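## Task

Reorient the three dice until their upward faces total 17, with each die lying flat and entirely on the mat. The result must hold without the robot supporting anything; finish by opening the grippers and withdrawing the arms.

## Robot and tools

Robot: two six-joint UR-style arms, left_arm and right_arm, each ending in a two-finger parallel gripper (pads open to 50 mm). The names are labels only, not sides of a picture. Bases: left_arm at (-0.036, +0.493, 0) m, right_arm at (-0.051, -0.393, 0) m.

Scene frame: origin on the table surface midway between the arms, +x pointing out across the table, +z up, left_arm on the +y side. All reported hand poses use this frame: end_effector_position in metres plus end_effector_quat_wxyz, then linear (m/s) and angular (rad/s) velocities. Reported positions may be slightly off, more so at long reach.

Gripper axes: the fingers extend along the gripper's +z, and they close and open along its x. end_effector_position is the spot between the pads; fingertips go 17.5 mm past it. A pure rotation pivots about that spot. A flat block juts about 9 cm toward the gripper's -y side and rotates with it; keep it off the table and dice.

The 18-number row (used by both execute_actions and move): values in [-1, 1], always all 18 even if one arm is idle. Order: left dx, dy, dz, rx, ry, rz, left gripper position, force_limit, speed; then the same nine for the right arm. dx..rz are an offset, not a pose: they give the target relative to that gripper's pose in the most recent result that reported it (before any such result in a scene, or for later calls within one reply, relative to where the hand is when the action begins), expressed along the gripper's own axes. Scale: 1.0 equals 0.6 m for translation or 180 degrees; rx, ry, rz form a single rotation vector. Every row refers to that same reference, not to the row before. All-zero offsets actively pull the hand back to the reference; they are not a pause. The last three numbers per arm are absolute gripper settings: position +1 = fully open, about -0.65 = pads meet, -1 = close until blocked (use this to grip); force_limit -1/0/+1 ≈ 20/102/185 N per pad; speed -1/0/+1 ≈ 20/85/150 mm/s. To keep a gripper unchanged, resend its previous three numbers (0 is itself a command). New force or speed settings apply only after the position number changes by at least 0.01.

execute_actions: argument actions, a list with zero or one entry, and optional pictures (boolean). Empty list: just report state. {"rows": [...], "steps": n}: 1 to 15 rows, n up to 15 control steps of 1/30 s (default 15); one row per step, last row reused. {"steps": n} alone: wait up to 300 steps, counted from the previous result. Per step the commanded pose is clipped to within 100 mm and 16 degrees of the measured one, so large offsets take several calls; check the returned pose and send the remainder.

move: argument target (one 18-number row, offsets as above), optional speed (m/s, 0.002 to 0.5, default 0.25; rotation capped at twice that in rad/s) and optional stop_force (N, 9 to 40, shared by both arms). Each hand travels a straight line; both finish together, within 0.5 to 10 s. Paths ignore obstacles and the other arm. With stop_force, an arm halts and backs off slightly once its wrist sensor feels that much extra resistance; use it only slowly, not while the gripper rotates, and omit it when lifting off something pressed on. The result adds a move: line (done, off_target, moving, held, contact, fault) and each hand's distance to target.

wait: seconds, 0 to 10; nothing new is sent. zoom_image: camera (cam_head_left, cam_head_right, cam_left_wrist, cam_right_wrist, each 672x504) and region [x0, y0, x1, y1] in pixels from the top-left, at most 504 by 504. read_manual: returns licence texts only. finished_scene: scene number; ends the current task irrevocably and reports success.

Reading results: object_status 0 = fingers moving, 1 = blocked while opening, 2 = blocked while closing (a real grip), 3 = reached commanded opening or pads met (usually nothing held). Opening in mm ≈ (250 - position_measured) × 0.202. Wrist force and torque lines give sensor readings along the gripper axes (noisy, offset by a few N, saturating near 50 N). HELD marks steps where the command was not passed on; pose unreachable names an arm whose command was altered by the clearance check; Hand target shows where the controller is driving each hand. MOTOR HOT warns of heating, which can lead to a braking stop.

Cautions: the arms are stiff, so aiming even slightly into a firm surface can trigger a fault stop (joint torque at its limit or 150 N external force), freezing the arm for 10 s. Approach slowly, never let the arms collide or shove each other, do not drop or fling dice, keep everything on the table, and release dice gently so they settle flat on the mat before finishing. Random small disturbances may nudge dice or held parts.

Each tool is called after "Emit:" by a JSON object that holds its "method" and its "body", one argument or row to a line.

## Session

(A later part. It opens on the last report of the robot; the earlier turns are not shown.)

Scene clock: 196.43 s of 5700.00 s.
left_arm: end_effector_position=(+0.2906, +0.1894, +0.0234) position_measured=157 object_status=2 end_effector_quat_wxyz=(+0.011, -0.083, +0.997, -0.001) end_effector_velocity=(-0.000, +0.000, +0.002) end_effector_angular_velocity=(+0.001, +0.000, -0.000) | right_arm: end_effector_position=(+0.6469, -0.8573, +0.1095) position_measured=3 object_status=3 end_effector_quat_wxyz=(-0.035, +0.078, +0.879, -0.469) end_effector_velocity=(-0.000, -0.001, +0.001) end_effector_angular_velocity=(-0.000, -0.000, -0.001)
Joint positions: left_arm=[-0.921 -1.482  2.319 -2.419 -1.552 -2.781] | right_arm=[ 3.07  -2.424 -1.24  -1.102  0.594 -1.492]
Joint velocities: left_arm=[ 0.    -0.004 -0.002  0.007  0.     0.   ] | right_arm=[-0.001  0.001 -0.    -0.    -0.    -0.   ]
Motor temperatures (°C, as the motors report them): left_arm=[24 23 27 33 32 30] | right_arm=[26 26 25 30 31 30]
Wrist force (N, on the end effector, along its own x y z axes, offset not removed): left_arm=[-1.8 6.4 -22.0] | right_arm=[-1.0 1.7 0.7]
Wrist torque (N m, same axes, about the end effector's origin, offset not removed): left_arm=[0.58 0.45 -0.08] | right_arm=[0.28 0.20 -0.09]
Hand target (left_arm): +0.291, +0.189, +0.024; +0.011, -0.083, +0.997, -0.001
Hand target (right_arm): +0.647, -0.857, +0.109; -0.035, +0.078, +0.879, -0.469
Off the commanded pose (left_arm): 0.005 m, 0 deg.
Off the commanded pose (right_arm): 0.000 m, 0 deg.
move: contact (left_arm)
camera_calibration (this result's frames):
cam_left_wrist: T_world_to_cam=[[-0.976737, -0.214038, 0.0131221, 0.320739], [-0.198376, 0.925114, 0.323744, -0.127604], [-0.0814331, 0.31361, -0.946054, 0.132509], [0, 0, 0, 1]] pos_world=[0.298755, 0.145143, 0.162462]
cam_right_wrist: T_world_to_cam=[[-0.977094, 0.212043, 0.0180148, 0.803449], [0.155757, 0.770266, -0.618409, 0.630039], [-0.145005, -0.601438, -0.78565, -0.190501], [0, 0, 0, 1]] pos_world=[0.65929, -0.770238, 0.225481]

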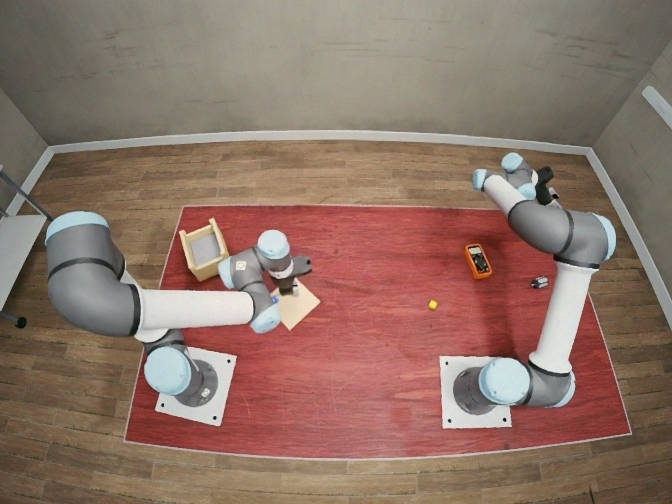

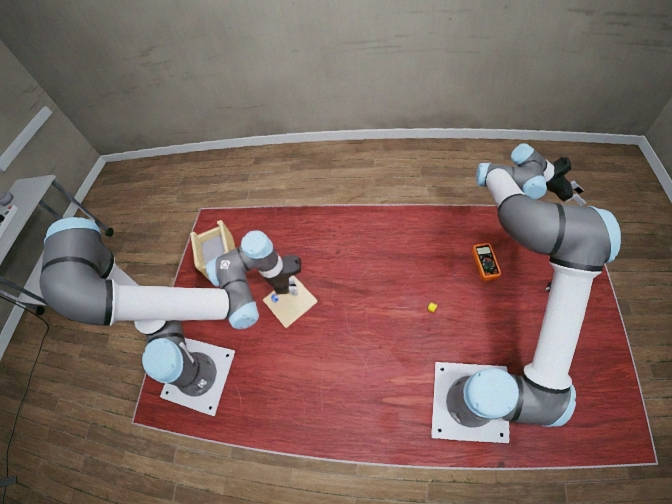

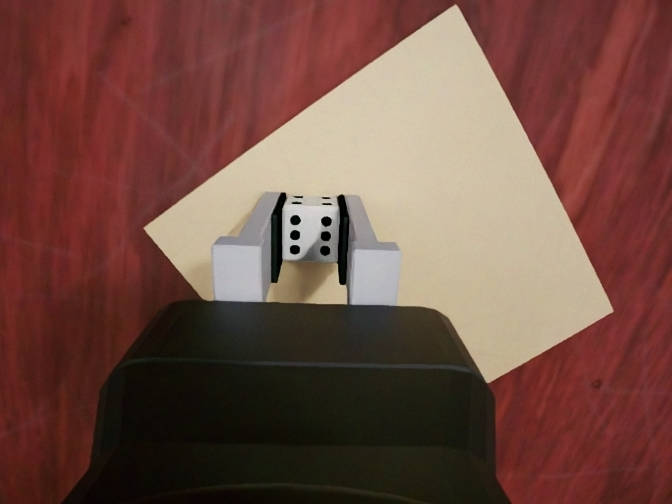

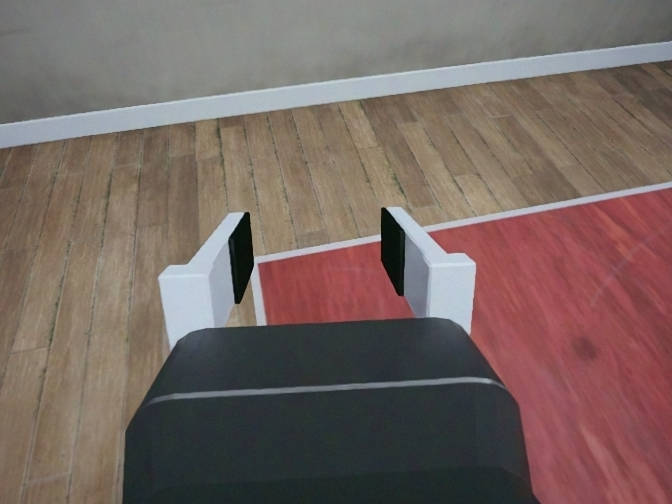

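Emit:
{"method": "move", "body": {
  "target": [0,0,-0.001,0,0,0,0.6,-0.5,-0.5,0,0,0,0,0,0,1,0,0],
  "speed": 0.01
}}

Emit:
{"method": "move", "body": {
  "target": [0,0,-0.083,0,0,0,0.6,-0.5,-0.5,0,0,0,0,0,0,1,0,0],
  "speed": 0.12
}}

Emit:
{"method": "move", "body": {
  "target": [0.198,-0.755,0.02,0,0,0.21,1,-0.5,0,0,0,0,0,0,0,1,0,0]
}}

Scene clock: 205.97 s of 5700.00 s.
left_arm: end_effector_position=(+0.2906, +0.1894, +0.0239) position_measured=63 object_status=3 end_effector_quat_wxyz=(+0.011, -0.083, +0.997, -0.001) end_effector_velocity=(-0.000, -0.000, +0.000) end_effector_angular_velocity=(-0.000, -0.000, -0.000) | right_arm: end_effector_position=(+0.6469, -0.8573, +0.1095) position_measured=3 object_status=3 end_effector_quat_wxyz=(-0.035, +0.078, +0.879, -0.469) end_effector_velocity=(+0.000, +0.000, +0.000) end_effector_angular_velocity=(-0.000, -0.001, +0.000)
Joint positions: left_arm=[-0.921 -1.483  2.318 -2.417 -1.552 -2.781] | right_arm=[ 3.07  -2.424 -1.24  -1.102  0.594 -1.492]
Joint velocities: left_arm=[-0.    -0.001 -0.     0.001 -0.    -0.   ] | right_arm=[ 0.     0.    -0.     0.001  0.     0.   ]
Motor temperatures (°C, as the motors report them): left_arm=[24 23 27 33 32 30] | right_arm=[26 26 25 30 31 30]
Wrist force (N, on the end effector, along its own x y z axes, offset not removed): left_arm=[-1.2 4.2 0.9] | right_arm=[2.1 2.1 1.5]
Wrist torque (N m, same axes, about the end effector's origin, offset not removed): left_arm=[0.69 0.26 -0.12] | right_arm=[0.50 -0.46 -0.20]
Hand target (left_arm): +0.291, +0.189, +0.024; +0.011, -0.083, +0.997, -0.001
Hand target (right_arm): +0.647, -0.857, +0.109; -0.035, +0.078, +0.879, -0.469
Off the commanded pose (left_arm): 0.000 m, 0 deg.
Off the commanded pose (right_arm): 0.000 m, 0 deg.
After step 90, 5.83 s passed at rest.
move: done
camera_calibration (this result's frames):
cam_left_wrist: T_world_to_cam=[[-0.976739, -0.214028, 0.0131199, 0.320715], [-0.198368, 0.925119, 0.323737, -0.127793], [-0.0814263, 0.313604, -0.946056, 0.133063], [0, 0, 0, 1]] pos_world=[0.29874, 0.145137, 0.163049]
cam_right_wrist: T_world_to_cam=[[-0.977094, 0.212042, 0.018015, 0.803449], [0.155756, 0.770266, -0.618409, 0.630039], [-0.145005, -0.601438, -0.78565, -0.190501], [0, 0, 0, 1]] pos_world=[0.65929, -0.770238, 0.22548]

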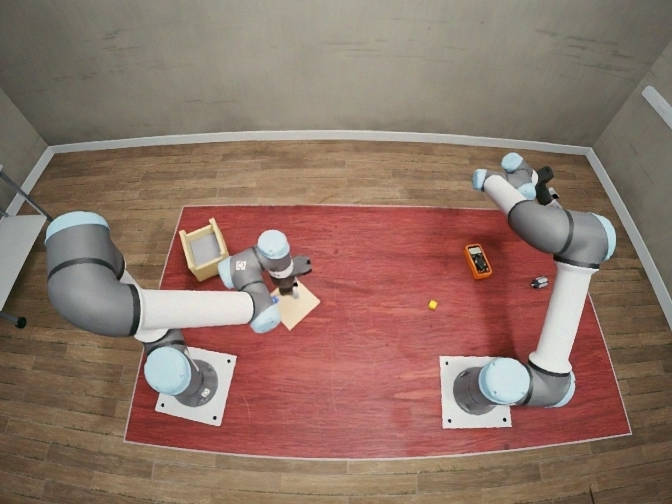

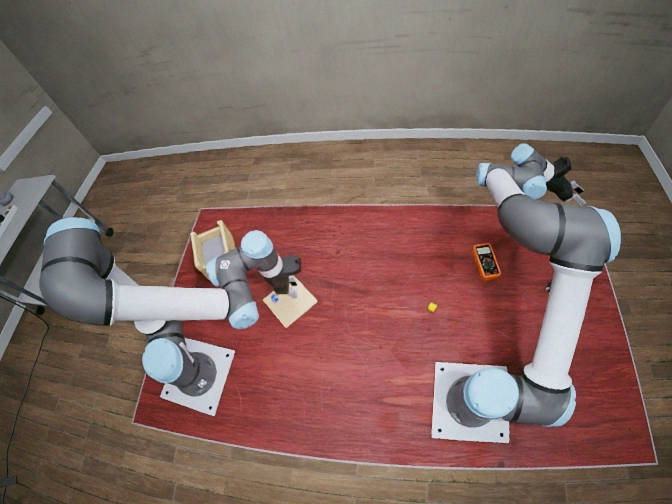

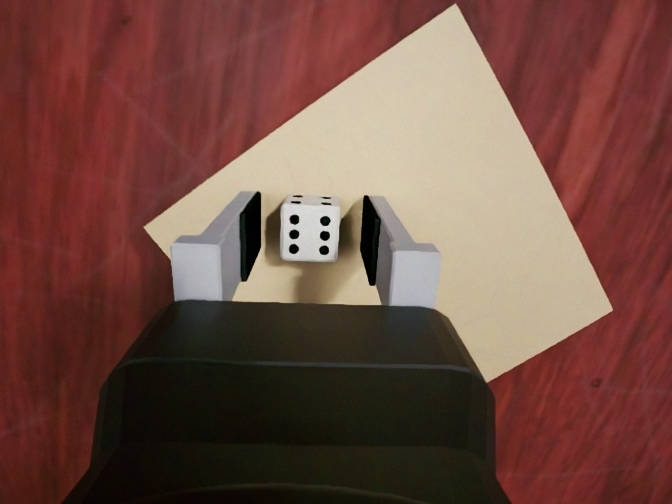

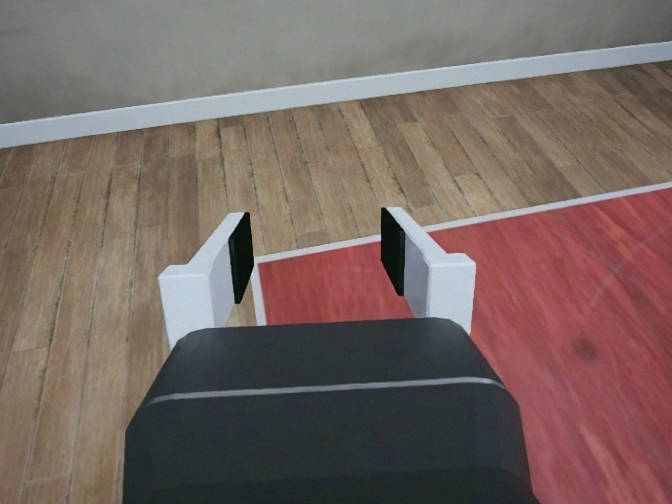

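Scene clock: 206.90 s of 5700.00 s.
left_arm: end_effector_position=(+0.2895, +0.1894, +0.0735) position_measured=63 object_status=3 end_effector_quat_wxyz=(+0.011, -0.083, +0.997, -0.001) end_effector_velocity=(-0.000, +0.000, +0.002) end_effector_angular_velocity=(+0.001, +0.001, -0.000) | right_arm: end_effector_position=(+0.6469, -0.8573, +0.1095) position_measured=3 object_status=3 end_effector_quat_wxyz=(-0.035, +0.078, +0.879, -0.469) end_effector_velocity=(+0.000, +0.000, +0.000) end_effector_angular_velocity=(+0.000, -0.001, +0.000)
Joint positions: left_arm=[-0.923 -1.591  2.258 -2.249 -1.552 -2.783] | right_arm=[ 3.07  -2.424 -1.24  -1.102  0.594 -1.492]
Joint velocities: left_arm=[-0.    -0.005 -0.004  0.009  0.    -0.   ] | right_arm=[ 0.  0. -0.  0.  0.  0.]
Motor temperatures (°C, as the motors report them): left_arm=[24 23 27 33 32 30] | right_arm=[26 26 25 30 31 30]
Wrist force (N, on the end effector, along its own x y z axes, offset not removed): left_arm=[-1.8 1.9 1.4] | right_arm=[2.4 2.9 1.7]
Wrist torque (N m, same axes, about the end effector's origin, offset not removed): left_arm=[0.46 0.35 -0.09] | right_arm=[0.60 -0.41 -0.09]
Hand target (left_arm): +0.289, +0.189, +0.074; +0.011, -0.083, +0.997, -0.001
Hand target (right_arm): +0.647, -0.857, +0.109; -0.035, +0.078, +0.879, -0.469
Off the commanded pose (left_arm): 0.000 m, 0 deg.
Off the commanded pose (right_arm): 0.000 m, 0 deg.
move: done
camera_calibration (this result's frames):
cam_left_wrist: T_world_to_cam=[[-0.976741, -0.214022, 0.0131126, 0.318993], [-0.198374, 0.925154, 0.323634, -0.144081], [-0.081396, 0.313505, -0.946092, 0.179816], [0, 0, 0, 1]] pos_world=[0.297628, 0.145195, 0.212569]
cam_right_wrist: T_world_to_cam=[[-0.977094, 0.212042, 0.0180149, 0.803449], [0.155756, 0.770266, -0.618409, 0.630039], [-0.145005, -0.601438, -0.78565, -0.190501], [0, 0, 0, 1]] pos_world=[0.65929, -0.770238, 0.225481]

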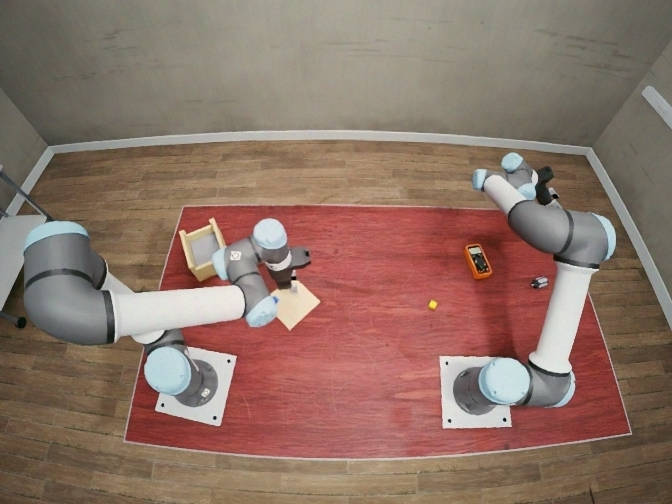

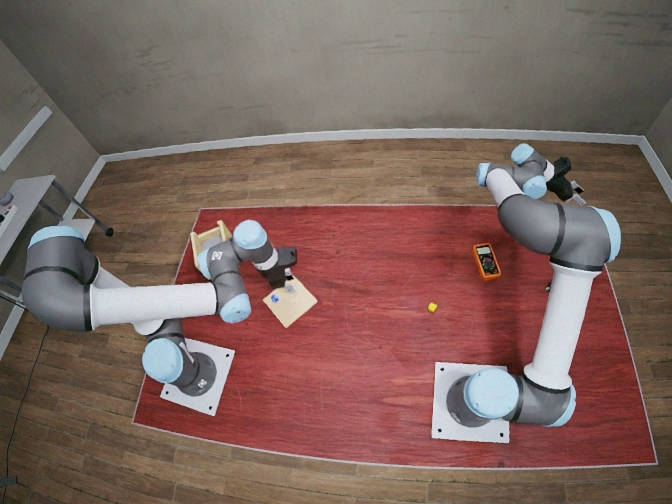

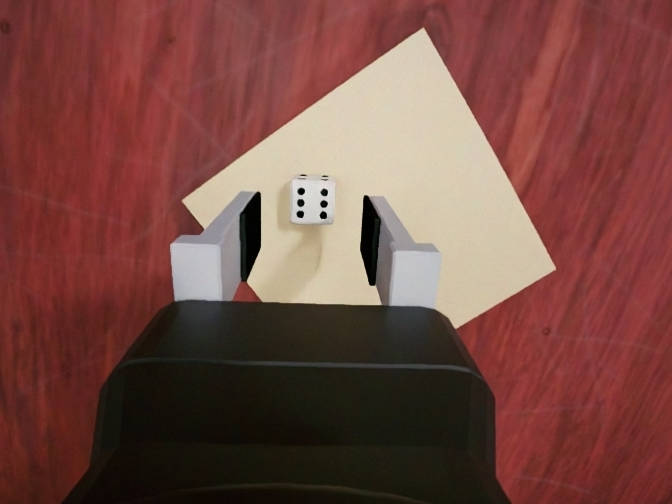

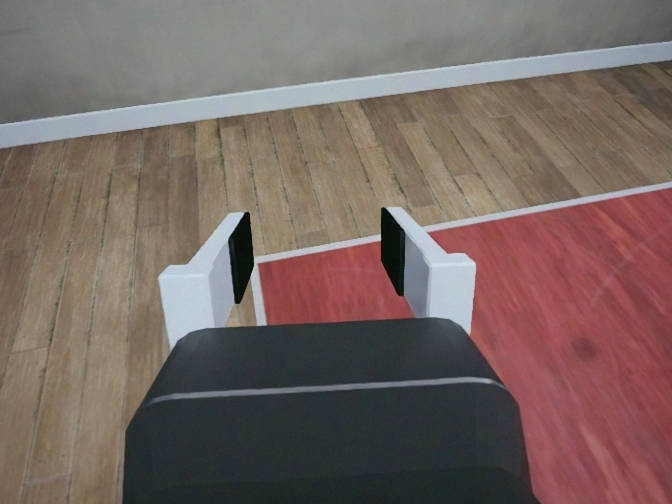

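Scene clock: 209.47 s of 5700.00 s.
left_arm: end_effector_position=(+0.2475, -0.2767, +0.0610) position_measured=3 object_status=3 end_effector_quat_wxyz=(+0.011, +0.244, +0.970, +0.003) end_effector_velocity=(+0.000, -0.002, +0.000) end_effector_angular_velocity=(+0.003, +0.001, -0.002) | right_arm: end_effector_position=(+0.6469, -0.8573, +0.1095) position_measured=3 object_status=3 end_effector_quat_wxyz=(-0.035, +0.078, +0.879, -0.469) end_effector_velocity=(-0.001, -0.001, -0.000) end_effector_angular_velocity=(+0.000, +0.000, -0.002)
Joint positions: left_arm=[-1.245 -0.734  1.029 -1.871 -1.548 -2.446] | right_arm=[ 3.07  -2.424 -1.24  -1.102  0.594 -1.492]
Joint velocities: left_arm=[-0.     0.008 -0.017  0.012 -0.001  0.002] | right_arm=[-0.001  0.    -0.    -0.001  0.     0.   ]
Motor temperatures (°C, as the motors report them): left_arm=[24 23 27 33 32 30] | right_arm=[26 26 25 30 31 30]
Wrist force (N, on the end effector, along its own x y z axes, offset not removed): left_arm=[-3.1 3.1 2.3] | right_arm=[-0.3 -0.1 1.5]
Wrist torque (N m, same axes, about the end effector's origin, offset not removed): left_arm=[0.59 0.56 -0.12] | right_arm=[0.10 -0.01 -0.17]
Hand target (left_arm): +0.248, -0.277, +0.061; +0.011, +0.245, +0.970, +0.003
Hand target (right_arm): +0.647, -0.857, +0.109; -0.035, +0.078, +0.879, -0.469
Off the commanded pose (left_arm): 0.001 m, 0 deg.
Off the commanded pose (right_arm): 0.000 m, 0 deg.
move: done
camera_calibration (this result's frames):
cam_left_wrist: T_world_to_cam=[[-0.903192, 0.429018, 0.013733, 0.338156], [0.408097, 0.848351, 0.337278, 0.110646], [0.133048, 0.310231, -0.941305, 0.256519], [0, 0, 0, 1]] pos_world=[0.226136, -0.318521, 0.1995]
cam_right_wrist: T_world_to_cam=[[-0.977094, 0.212042, 0.018015, 0.803449], [0.155756, 0.770266, -0.618409, 0.630039], [-0.145005, -0.601438, -0.78565, -0.190501], [0, 0, 0, 1]] pos_world=[0.65929, -0.770238, 0.22548]

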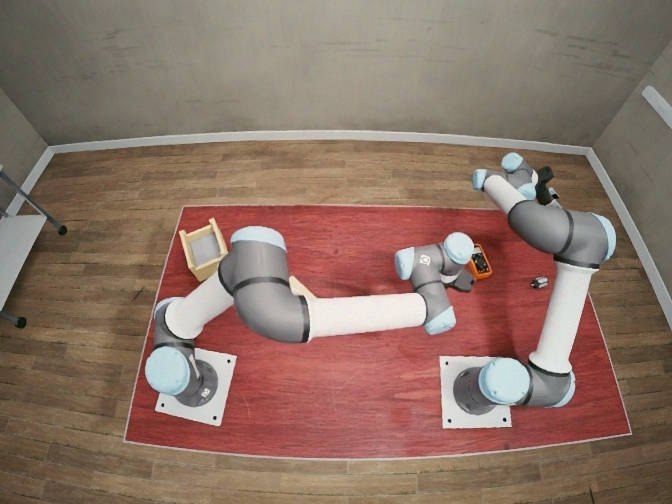

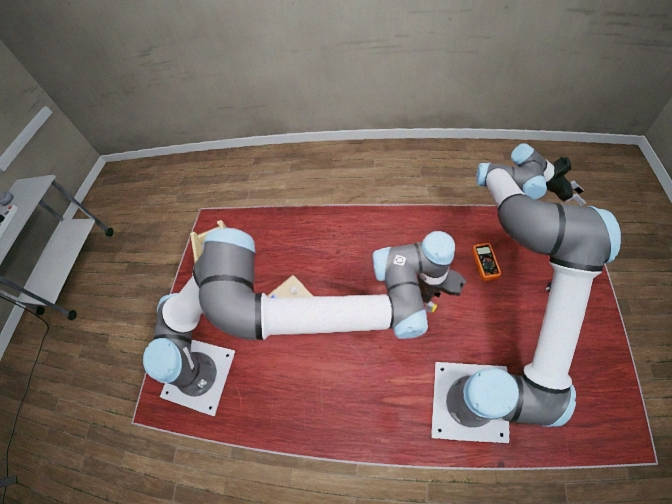

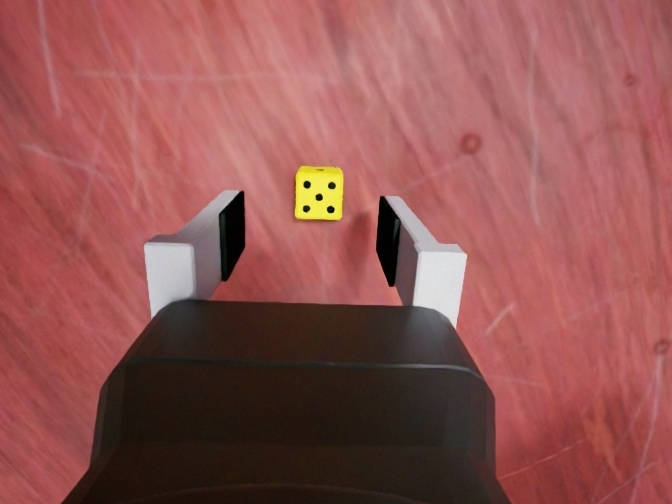

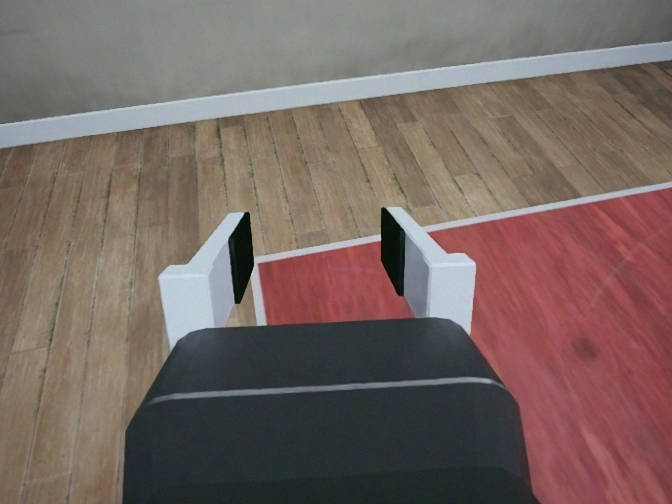

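Emit:
{"method": "move", "body": {
  "target": [0.005,-0.008,0.055,0,0,0,1,-0.5,0,0,0,0,0,0,0,1,0,0],
  "speed": 0.06
}}

Emit:
{"method": "move", "body": {
  "target": [0,0,0.012,0,0,0,1,-0.5,0,0,0,0,0,0,0,1,0,0],
  "speed": 0.006,
  "stop_force": 9
}}

Emit:
{"method": "move", "body": {
  "target": [0,0,0,0,0,0,-1,-0.5,-0.5,0,0,0,0,0,0,1,0,0]
}}

Emit:
{"method": "move", "body": {
  "target": [0,0,-0.1,0,0,0,-1,-0.5,-0.5,0,0,0,0,0,0,1,0,0],
  "speed": 0.15
}}

Emit:
{"method": "move", "body": {
  "target": [0.388,0.643,0.076,0,0,0,-1,-0.5,-0.5,0,0,0,0,0,0,1,0,0]
}}

Scene clock: 226.40 s of 5700.00 s.
left_arm: end_effector_position=(+0.2434, -0.2796, +0.0282) position_measured=3 object_status=3 end_effector_quat_wxyz=(+0.011, +0.244, +0.970, +0.003) end_effector_velocity=(-0.000, -0.000, -0.002) end_effector_angular_velocity=(-0.001, -0.000, -0.000) | right_arm: end_effector_position=(+0.6469, -0.8573, +0.1095) position_measured=3 object_status=3 end_effector_quat_wxyz=(-0.035, +0.078, +0.879, -0.469) end_effector_velocity=(-0.000, -0.001, +0.000) end_effector_angular_velocity=(-0.000, -0.001, -0.001)
Joint positions: left_arm=[-1.251 -0.703  1.058 -1.932 -1.548 -2.452] | right_arm=[ 3.07  -2.424 -1.24  -1.102  0.594 -1.492]
Joint velocities: left_arm=[-0.001  0.002  0.002 -0.005  0.    -0.   ] | right_arm=[-0.001  0.     0.     0.001  0.     0.   ]
Motor temperatures (°C, as the motors report them): left_arm=[24 23 27 33 32 30] | right_arm=[26 27 25 30 31 30]
Wrist force (N, on the end effector, along its own x y z axes, offset not removed): left_arm=[-2.8 2.5 1.2] | right_arm=[0.1 2.2 0.8]
Wrist torque (N m, same axes, about the end effector's origin, offset not removed): left_arm=[0.50 0.56 -0.12] | right_arm=[0.48 0.00 -0.02]
Hand target (left_arm): +0.243, -0.280, +0.028; +0.011, +0.244, +0.970, +0.003
Hand target (right_arm): +0.647, -0.857, +0.109; -0.035, +0.078, +0.879, -0.469
Off the commanded pose (left_arm): 0.000 m, 0 deg.
Off the commanded pose (right_arm): 0.000 m, 0 deg.
After step 90, 12.97 s passed at rest.
move: done
camera_calibration (this result's frames):
cam_left_wrist: T_world_to_cam=[[-0.903189, 0.42902, 0.0138211, 0.336073], [0.408131, 0.848349, 0.337242, 0.125805], [0.132958, 0.310234, -0.941317, 0.22707], [0, 0, 0, 1]] pos_world=[0.222001, -0.321354, 0.166673]
cam_right_wrist: T_world_to_cam=[[-0.977094, 0.212043, 0.0180151, 0.803449], [0.155756, 0.770266, -0.618409, 0.630039], [-0.145005, -0.601438, -0.78565, -0.190501], [0, 0, 0, 1]] pos_world=[0.65929, -0.770238, 0.22548]

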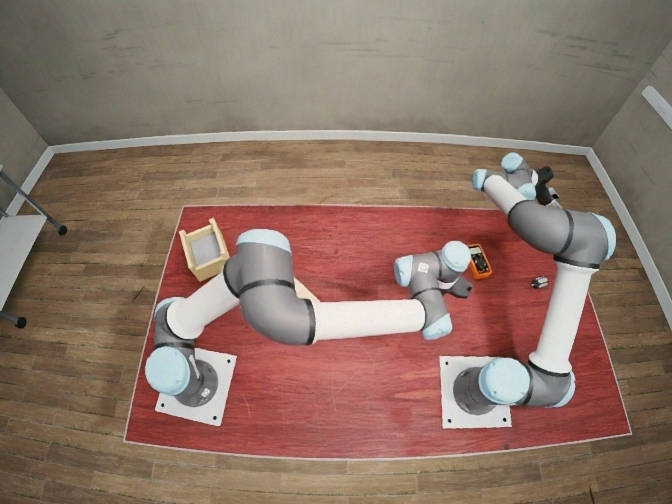

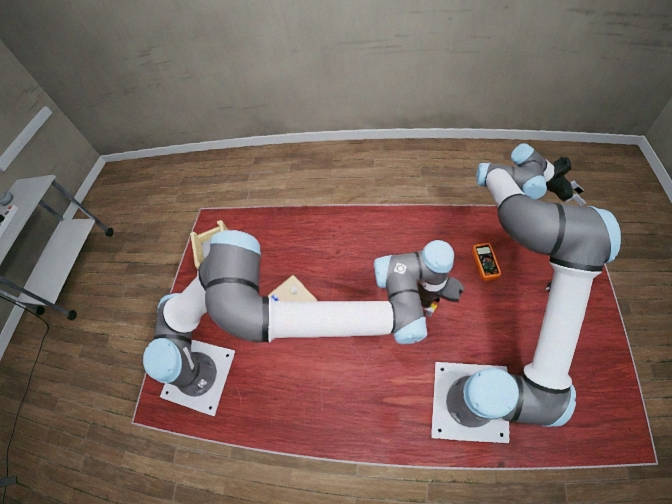

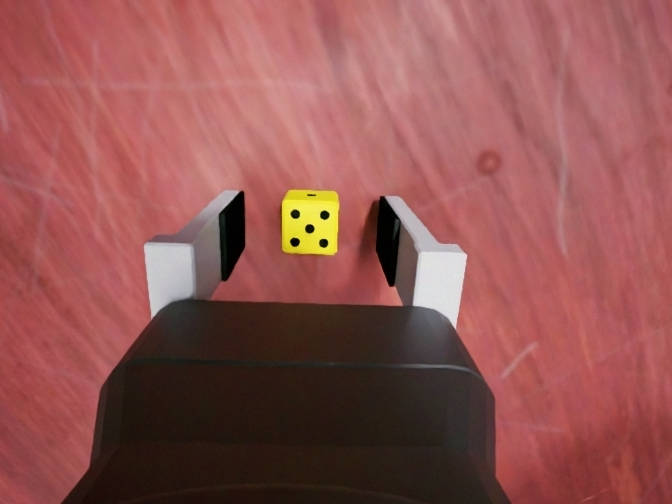

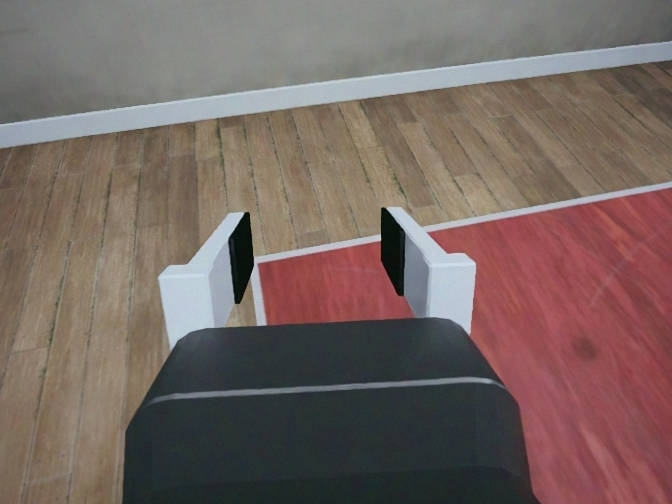

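Scene clock: 227.83 s of 5700.00 s.
left_arm: end_effector_position=(+0.2436, -0.2796, +0.0212) position_measured=3 object_status=3 end_effector_quat_wxyz=(+0.011, +0.244, +0.970, +0.003) end_effector_velocity=(-0.000, +0.000, -0.002) end_effector_angular_velocity=(+0.001, +0.000, -0.000) | right_arm: end_effector_position=(+0.6469, -0.8573, +0.1095) position_measured=3 object_status=3 end_effector_quat_wxyz=(-0.035, +0.078, +0.879, -0.469) end_effector_velocity=(-0.000, -0.000, +0.000) end_effector_angular_velocity=(-0.000, -0.000, -0.000)
Joint positions: left_arm=[-1.251 -0.696  1.065 -1.945 -1.548 -2.451] | right_arm=[ 3.07  -2.424 -1.24  -1.102  0.594 -1.492]
Joint velocities: left_arm=[-0.     0.002  0.001 -0.002  0.     0.   ] | right_arm=[-0.  0.  0.  0.  0.  0.]
Motor temperatures (°C, as the motors report them): left_arm=[24 23 27 33 32 30] | right_arm=[26 27 25 30 31 30]
Wrist force (N, on the end effector, along its own x y z axes, offset not removed): left_arm=[-2.1 2.6 1.6] | right_arm=[1.5 2.1 3.0]
Wrist torque (N m, same axes, about the end effector's origin, offset not removed): left_arm=[0.48 0.38 -0.08] | right_arm=[0.58 -0.26 -0.24]
Hand target (left_arm): +0.244, -0.280, +0.021; +0.011, +0.244, +0.970, +0.003
Hand target (right_arm): +0.647, -0.857, +0.109; -0.035, +0.078, +0.879, -0.469
Off the commanded pose (left_arm): 0.000 m, 0 deg.
Off the commanded pose (right_arm): 0.000 m, 0 deg.
move: done
camera_calibration (this result's frames):
cam_left_wrist: T_world_to_cam=[[-0.903187, 0.429025, 0.0138242, 0.336318], [0.408137, 0.848345, 0.337247, 0.12813], [0.13296, 0.310239, -0.941315, 0.220408], [0, 0, 0, 1]] pos_world=[0.222158, -0.321367, 0.159612]
cam_right_wrist: T_world_to_cam=[[-0.977094, 0.212042, 0.018015, 0.803449], [0.155756, 0.770266, -0.618409, 0.630039], [-0.145005, -0.601438, -0.78565, -0.190501], [0, 0, 0, 1]] pos_world=[0.65929, -0.770238, 0.22548]

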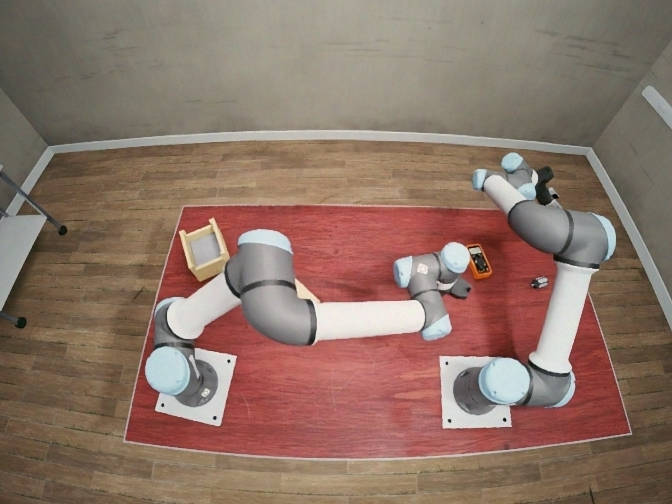

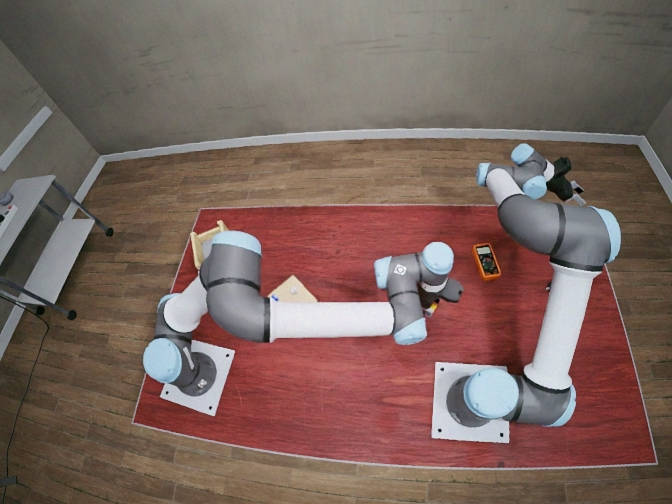

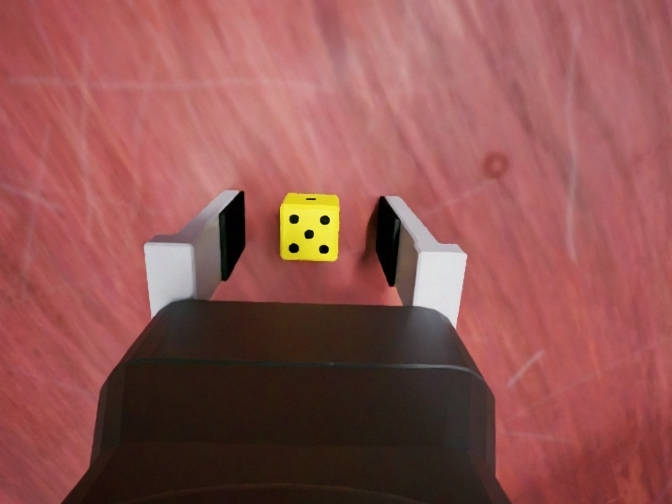

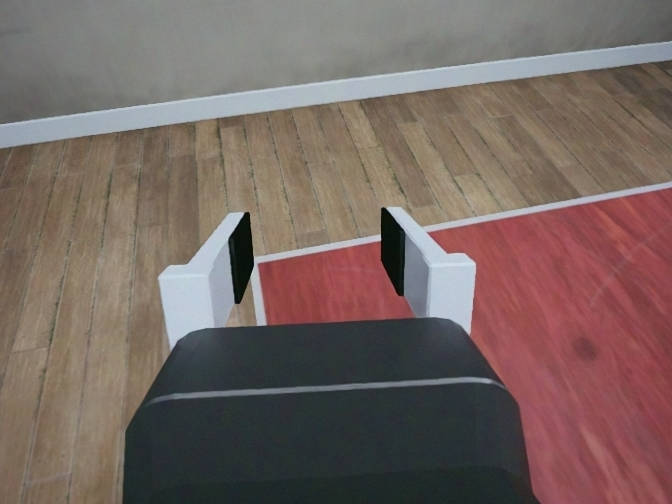

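Scene clock: 228.67 s of 5700.00 s.
left_arm: end_effector_position=(+0.2436, -0.2796, +0.0211) position_measured=157 object_status=2 end_effector_quat_wxyz=(+0.011, +0.244, +0.970, +0.003) end_effector_velocity=(+0.000, -0.000, +0.001) end_effector_angular_velocity=(-0.001, -0.000, +0.000) | right_arm: end_effector_position=(+0.6469, -0.8573, +0.1095) position_measured=3 object_status=3 end_effector_quat_wxyz=(-0.035, +0.078, +0.879, -0.469) end_effector_velocity=(+0.001, +0.001, -0.000) end_effector_angular_velocity=(+0.000, +0.000, +0.001)
Joint positions: left_arm=[-1.251 -0.696  1.065 -1.945 -1.548 -2.451] | right_arm=[ 3.07  -2.424 -1.24  -1.102  0.594 -1.492]
Joint velocities: left_arm=[ 0.    -0.001 -0.    -0.     0.     0.   ] | right_arm=[ 0.001 -0.     0.    -0.     0.     0.   ]
Motor temperatures (°C, as the motors report them): left_arm=[24 23 27 33 32 30] | right_arm=[26 27 25 30 31 30]
Wrist force (N, on the end effector, along its own x y z axes, offset not removed): left_arm=[-3.1 1.7 2.2] | right_arm=[3.1 2.7 0.0]
Wrist torque (N m, same axes, about the end effector's origin, offset not removed): left_arm=[0.37 0.58 -0.04] | right_arm=[0.63 -0.48 -0.14]
Hand target (left_arm): +0.244, -0.280, +0.021; +0.011, +0.244, +0.970, +0.003
Hand target (right_arm): +0.647, -0.857, +0.109; -0.035, +0.078, +0.879, -0.469
Off the commanded pose (left_arm): 0.000 m, 0 deg.
Off the commanded pose (right_arm): 0.000 m, 0 deg.
move: done
camera_calibration (this result's frames):
cam_left_wrist: T_world_to_cam=[[-0.903187, 0.429023, 0.0138578, 0.336309], [0.408139, 0.848327, 0.33729, 0.128119], [0.132949, 0.310292, -0.941299, 0.220387], [0, 0, 0, 1]] pos_world=[0.222159, -0.321356, 0.159577]
cam_right_wrist: T_world_to_cam=[[-0.977094, 0.212043, 0.0180151, 0.803449], [0.155756, 0.770266, -0.618409, 0.630039], [-0.145005, -0.601438, -0.78565, -0.190501], [0, 0, 0, 1]] pos_world=[0.65929, -0.770238, 0.22548]

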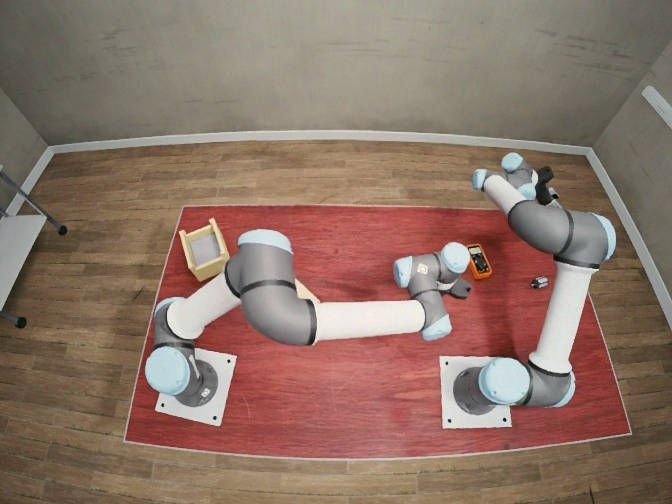

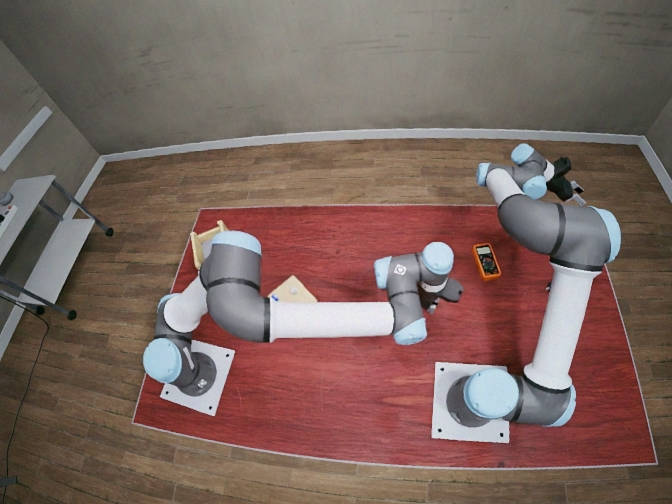

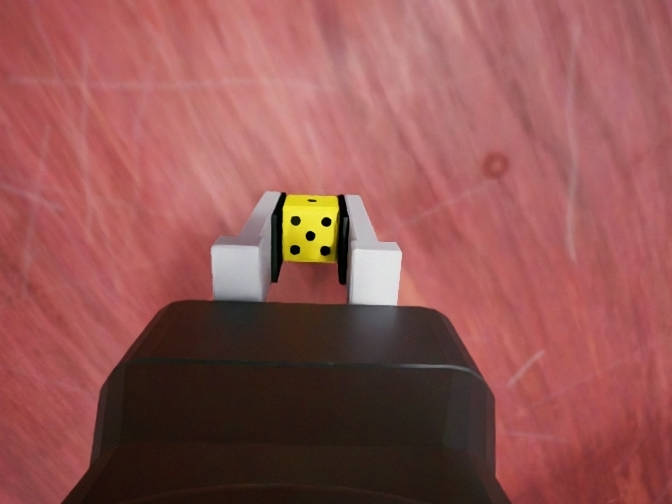

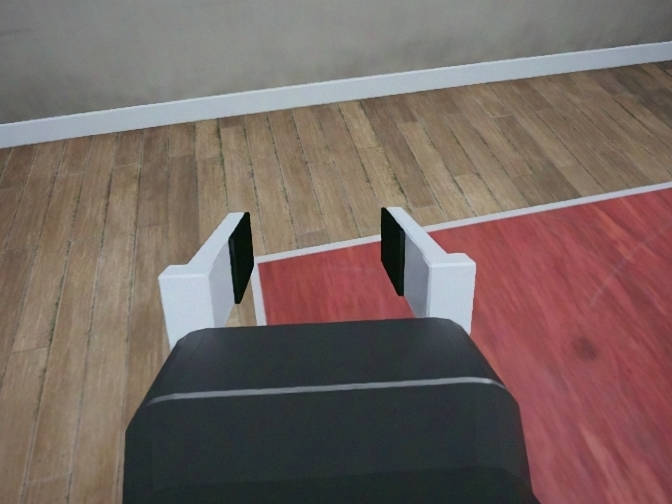

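Scene clock: 229.63 s of 5700.00 s.
left_arm: end_effector_position=(+0.2422, -0.2795, +0.0809) position_measured=157 object_status=2 end_effector_quat_wxyz=(+0.011, +0.244, +0.970, +0.003) end_effector_velocity=(-0.000, -0.000, +0.002) end_effector_angular_velocity=(+0.000, +0.000, +0.001) | right_arm: end_effector_position=(+0.6469, -0.8573, +0.1095) position_measured=3 object_status=3 end_effector_quat_wxyz=(-0.035, +0.078, +0.879, -0.469) end_effector_velocity=(+0.001, +0.001, +0.000) end_effector_angular_velocity=(-0.000, +0.000, +0.002)
Joint positions: left_arm=[-1.252 -0.747  1.    -1.829 -1.548 -2.453] | right_arm=[ 3.07  -2.424 -1.24  -1.102  0.594 -1.492]
Joint velocities: left_arm=[-0.    -0.001 -0.003  0.005  0.    -0.001] | right_arm=[ 0.002  0.    -0.    -0.    -0.    -0.   ]
Motor temperatures (°C, as the motors report them): left_arm=[24 23 27 33 32 30] | right_arm=[26 27 25 30 31 30]
Wrist force (N, on the end effector, along its own x y z axes, offset not removed): left_arm=[-1.4 3.4 0.6] | right_arm=[-1.3 -1.6 0.7]
Wrist torque (N m, same axes, about the end effector's origin, offset not removed): left_arm=[0.63 0.31 -0.12] | right_arm=[-0.23 0.24 -0.23]
Hand target (left_arm): +0.242, -0.279, +0.081; +0.011, +0.244, +0.970, +0.003
Hand target (right_arm): +0.647, -0.857, +0.109; -0.035, +0.078, +0.879, -0.469
Off the commanded pose (left_arm): 0.000 m, 0 deg.
Off the commanded pose (right_arm): 0.000 m, 0 deg.
move: done
camera_calibration (this result's frames):
cam_left_wrist: T_world_to_cam=[[-0.903189, 0.429022, 0.0138028, 0.334217], [0.408123, 0.848342, 0.337271, 0.108448], [0.132987, 0.310252, -0.941306, 0.276781], [0, 0, 0, 1]] pos_world=[0.220792, -0.32126, 0.219346]
cam_right_wrist: T_world_to_cam=[[-0.977094, 0.212043, 0.0180151, 0.803449], [0.155756, 0.770266, -0.618409, 0.630039], [-0.145005, -0.601438, -0.78565, -0.190501], [0, 0, 0, 1]] pos_world=[0.65929, -0.770238, 0.22548]

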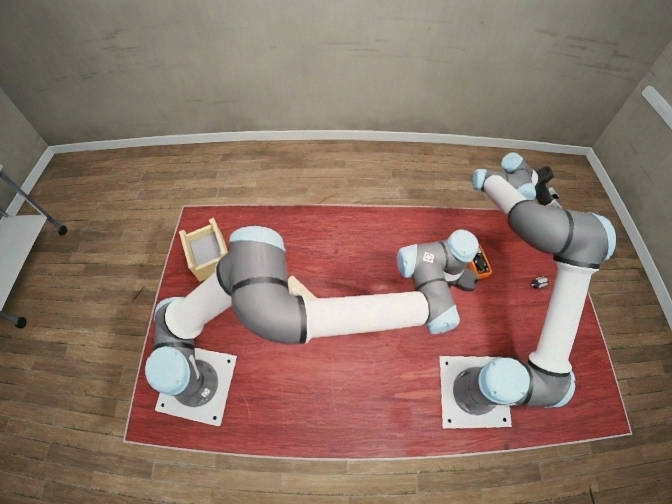

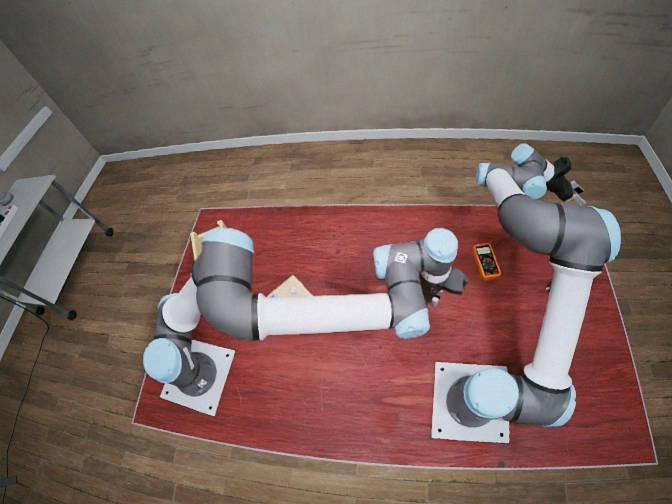

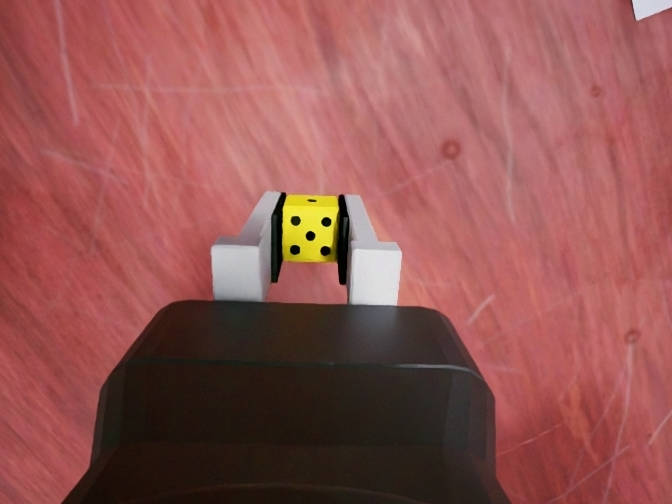

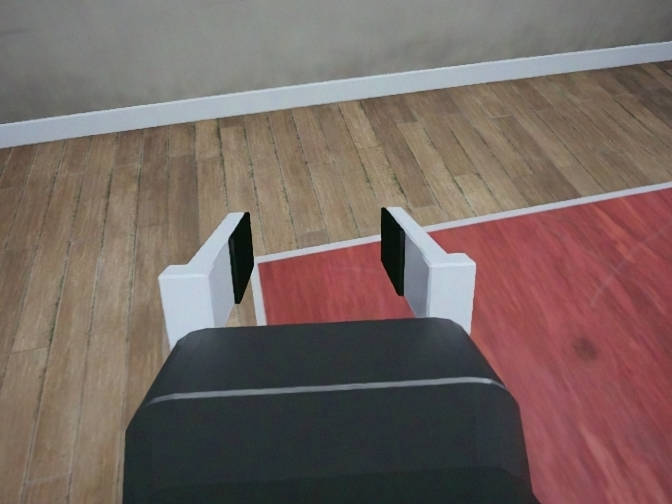

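Scene clock: 232.10 s of 5700.00 s.
left_arm: end_effector_position=(+0.2209, +0.1702, +0.0341) position_measured=157 object_status=2 end_effector_quat_wxyz=(+0.011, +0.244, +0.970, +0.003) end_effector_velocity=(+0.000, +0.002, +0.001) end_effector_angular_velocity=(-0.002, -0.001, +0.000) | right_arm: end_effector_position=(+0.6469, -0.8573, +0.1095) position_measured=3 object_status=3 end_effector_quat_wxyz=(-0.035, +0.078, +0.879, -0.469) end_effector_velocity=(-0.000, +0.000, -0.000) end_effector_angular_velocity=(+0.000, +0.000, -0.000)
Joint positions: left_arm=[-1.07  -1.563  2.363 -2.38  -1.55  -2.271] | right_arm=[ 3.07  -2.424 -1.24  -1.102  0.594 -1.492]
Joint velocities: left_arm=[ 0.002 -0.007  0.004  0.001 -0.     0.002] | right_arm=[ 0.  0. -0.  0.  0.  0.]
Motor temperatures (°C, as the motors report them): left_arm=[24 23 27 33 32 30] | right_arm=[26 27 25 30 31 30]
Wrist force (N, on the end effector, along its own x y z axes, offset not removed): left_arm=[-2.0 3.4 1.2] | right_arm=[0.7 1.3 0.5]
Wrist torque (N m, same axes, about the end effector's origin, offset not removed): left_arm=[0.63 0.31 -0.11] | right_arm=[0.29 -0.17 -0.12]
Hand target (left_arm): +0.221, +0.170, +0.034; +0.011, +0.244, +0.970, +0.003
Hand target (right_arm): +0.647, -0.857, +0.109; -0.035, +0.078, +0.879, -0.469
Off the commanded pose (left_arm): 0.001 m, 0 deg.
Off the commanded pose (right_arm): 0.000 m, 0 deg.
move: done
camera_calibration (this result's frames):
cam_left_wrist: T_world_to_cam=[[-0.903186, 0.429017, 0.0141625, 0.122696], [0.408254, 0.848347, 0.3371, -0.248601], [0.132607, 0.310246, -0.941362, 0.0960905], [0, 0, 0, 1]] pos_world=[0.199567, 0.12845, 0.172522]

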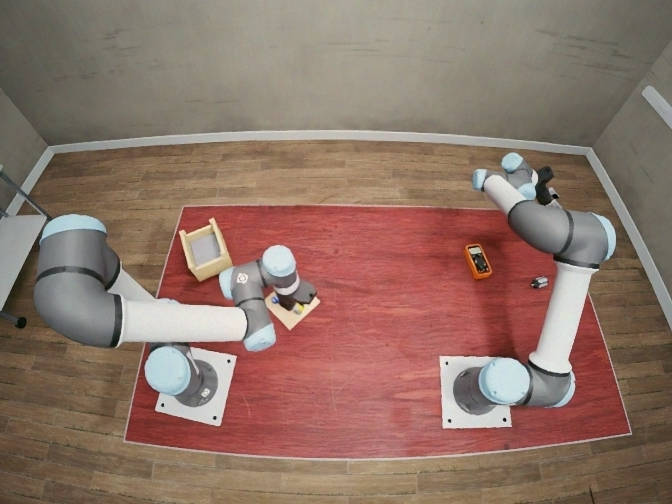

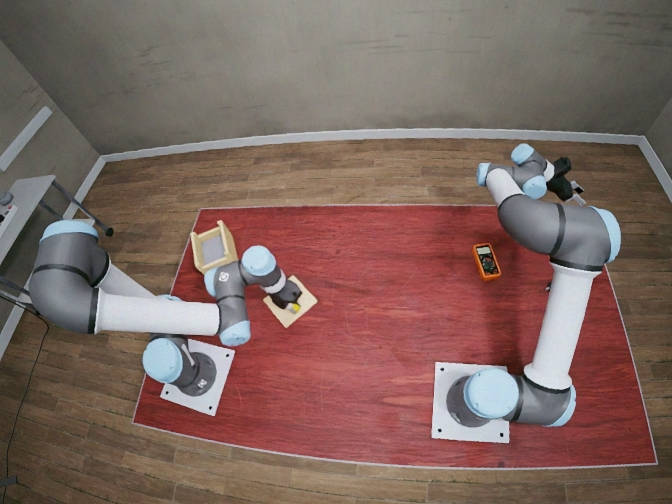

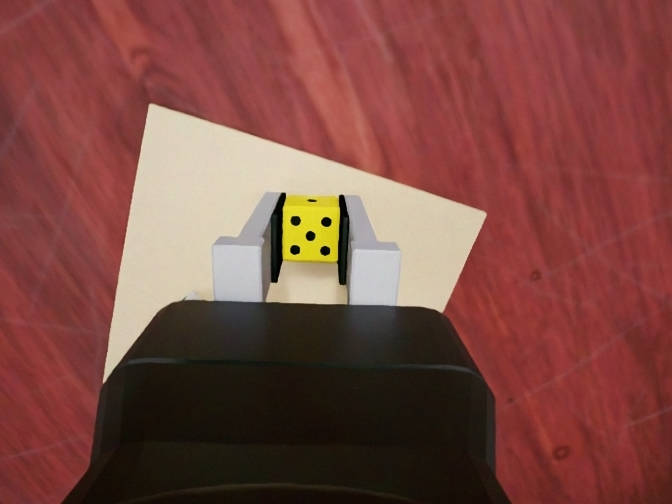

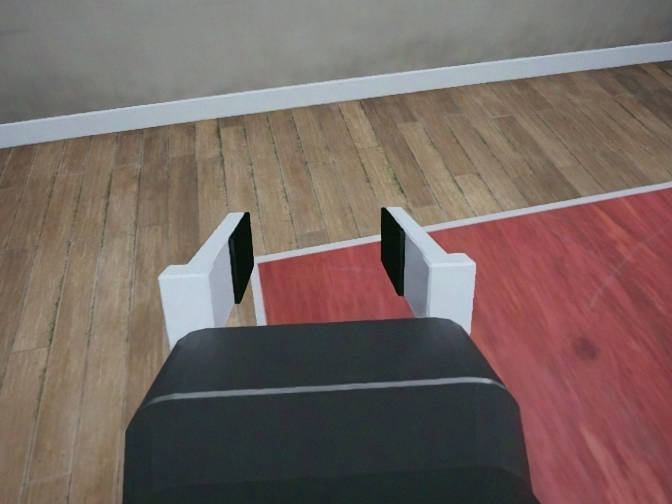

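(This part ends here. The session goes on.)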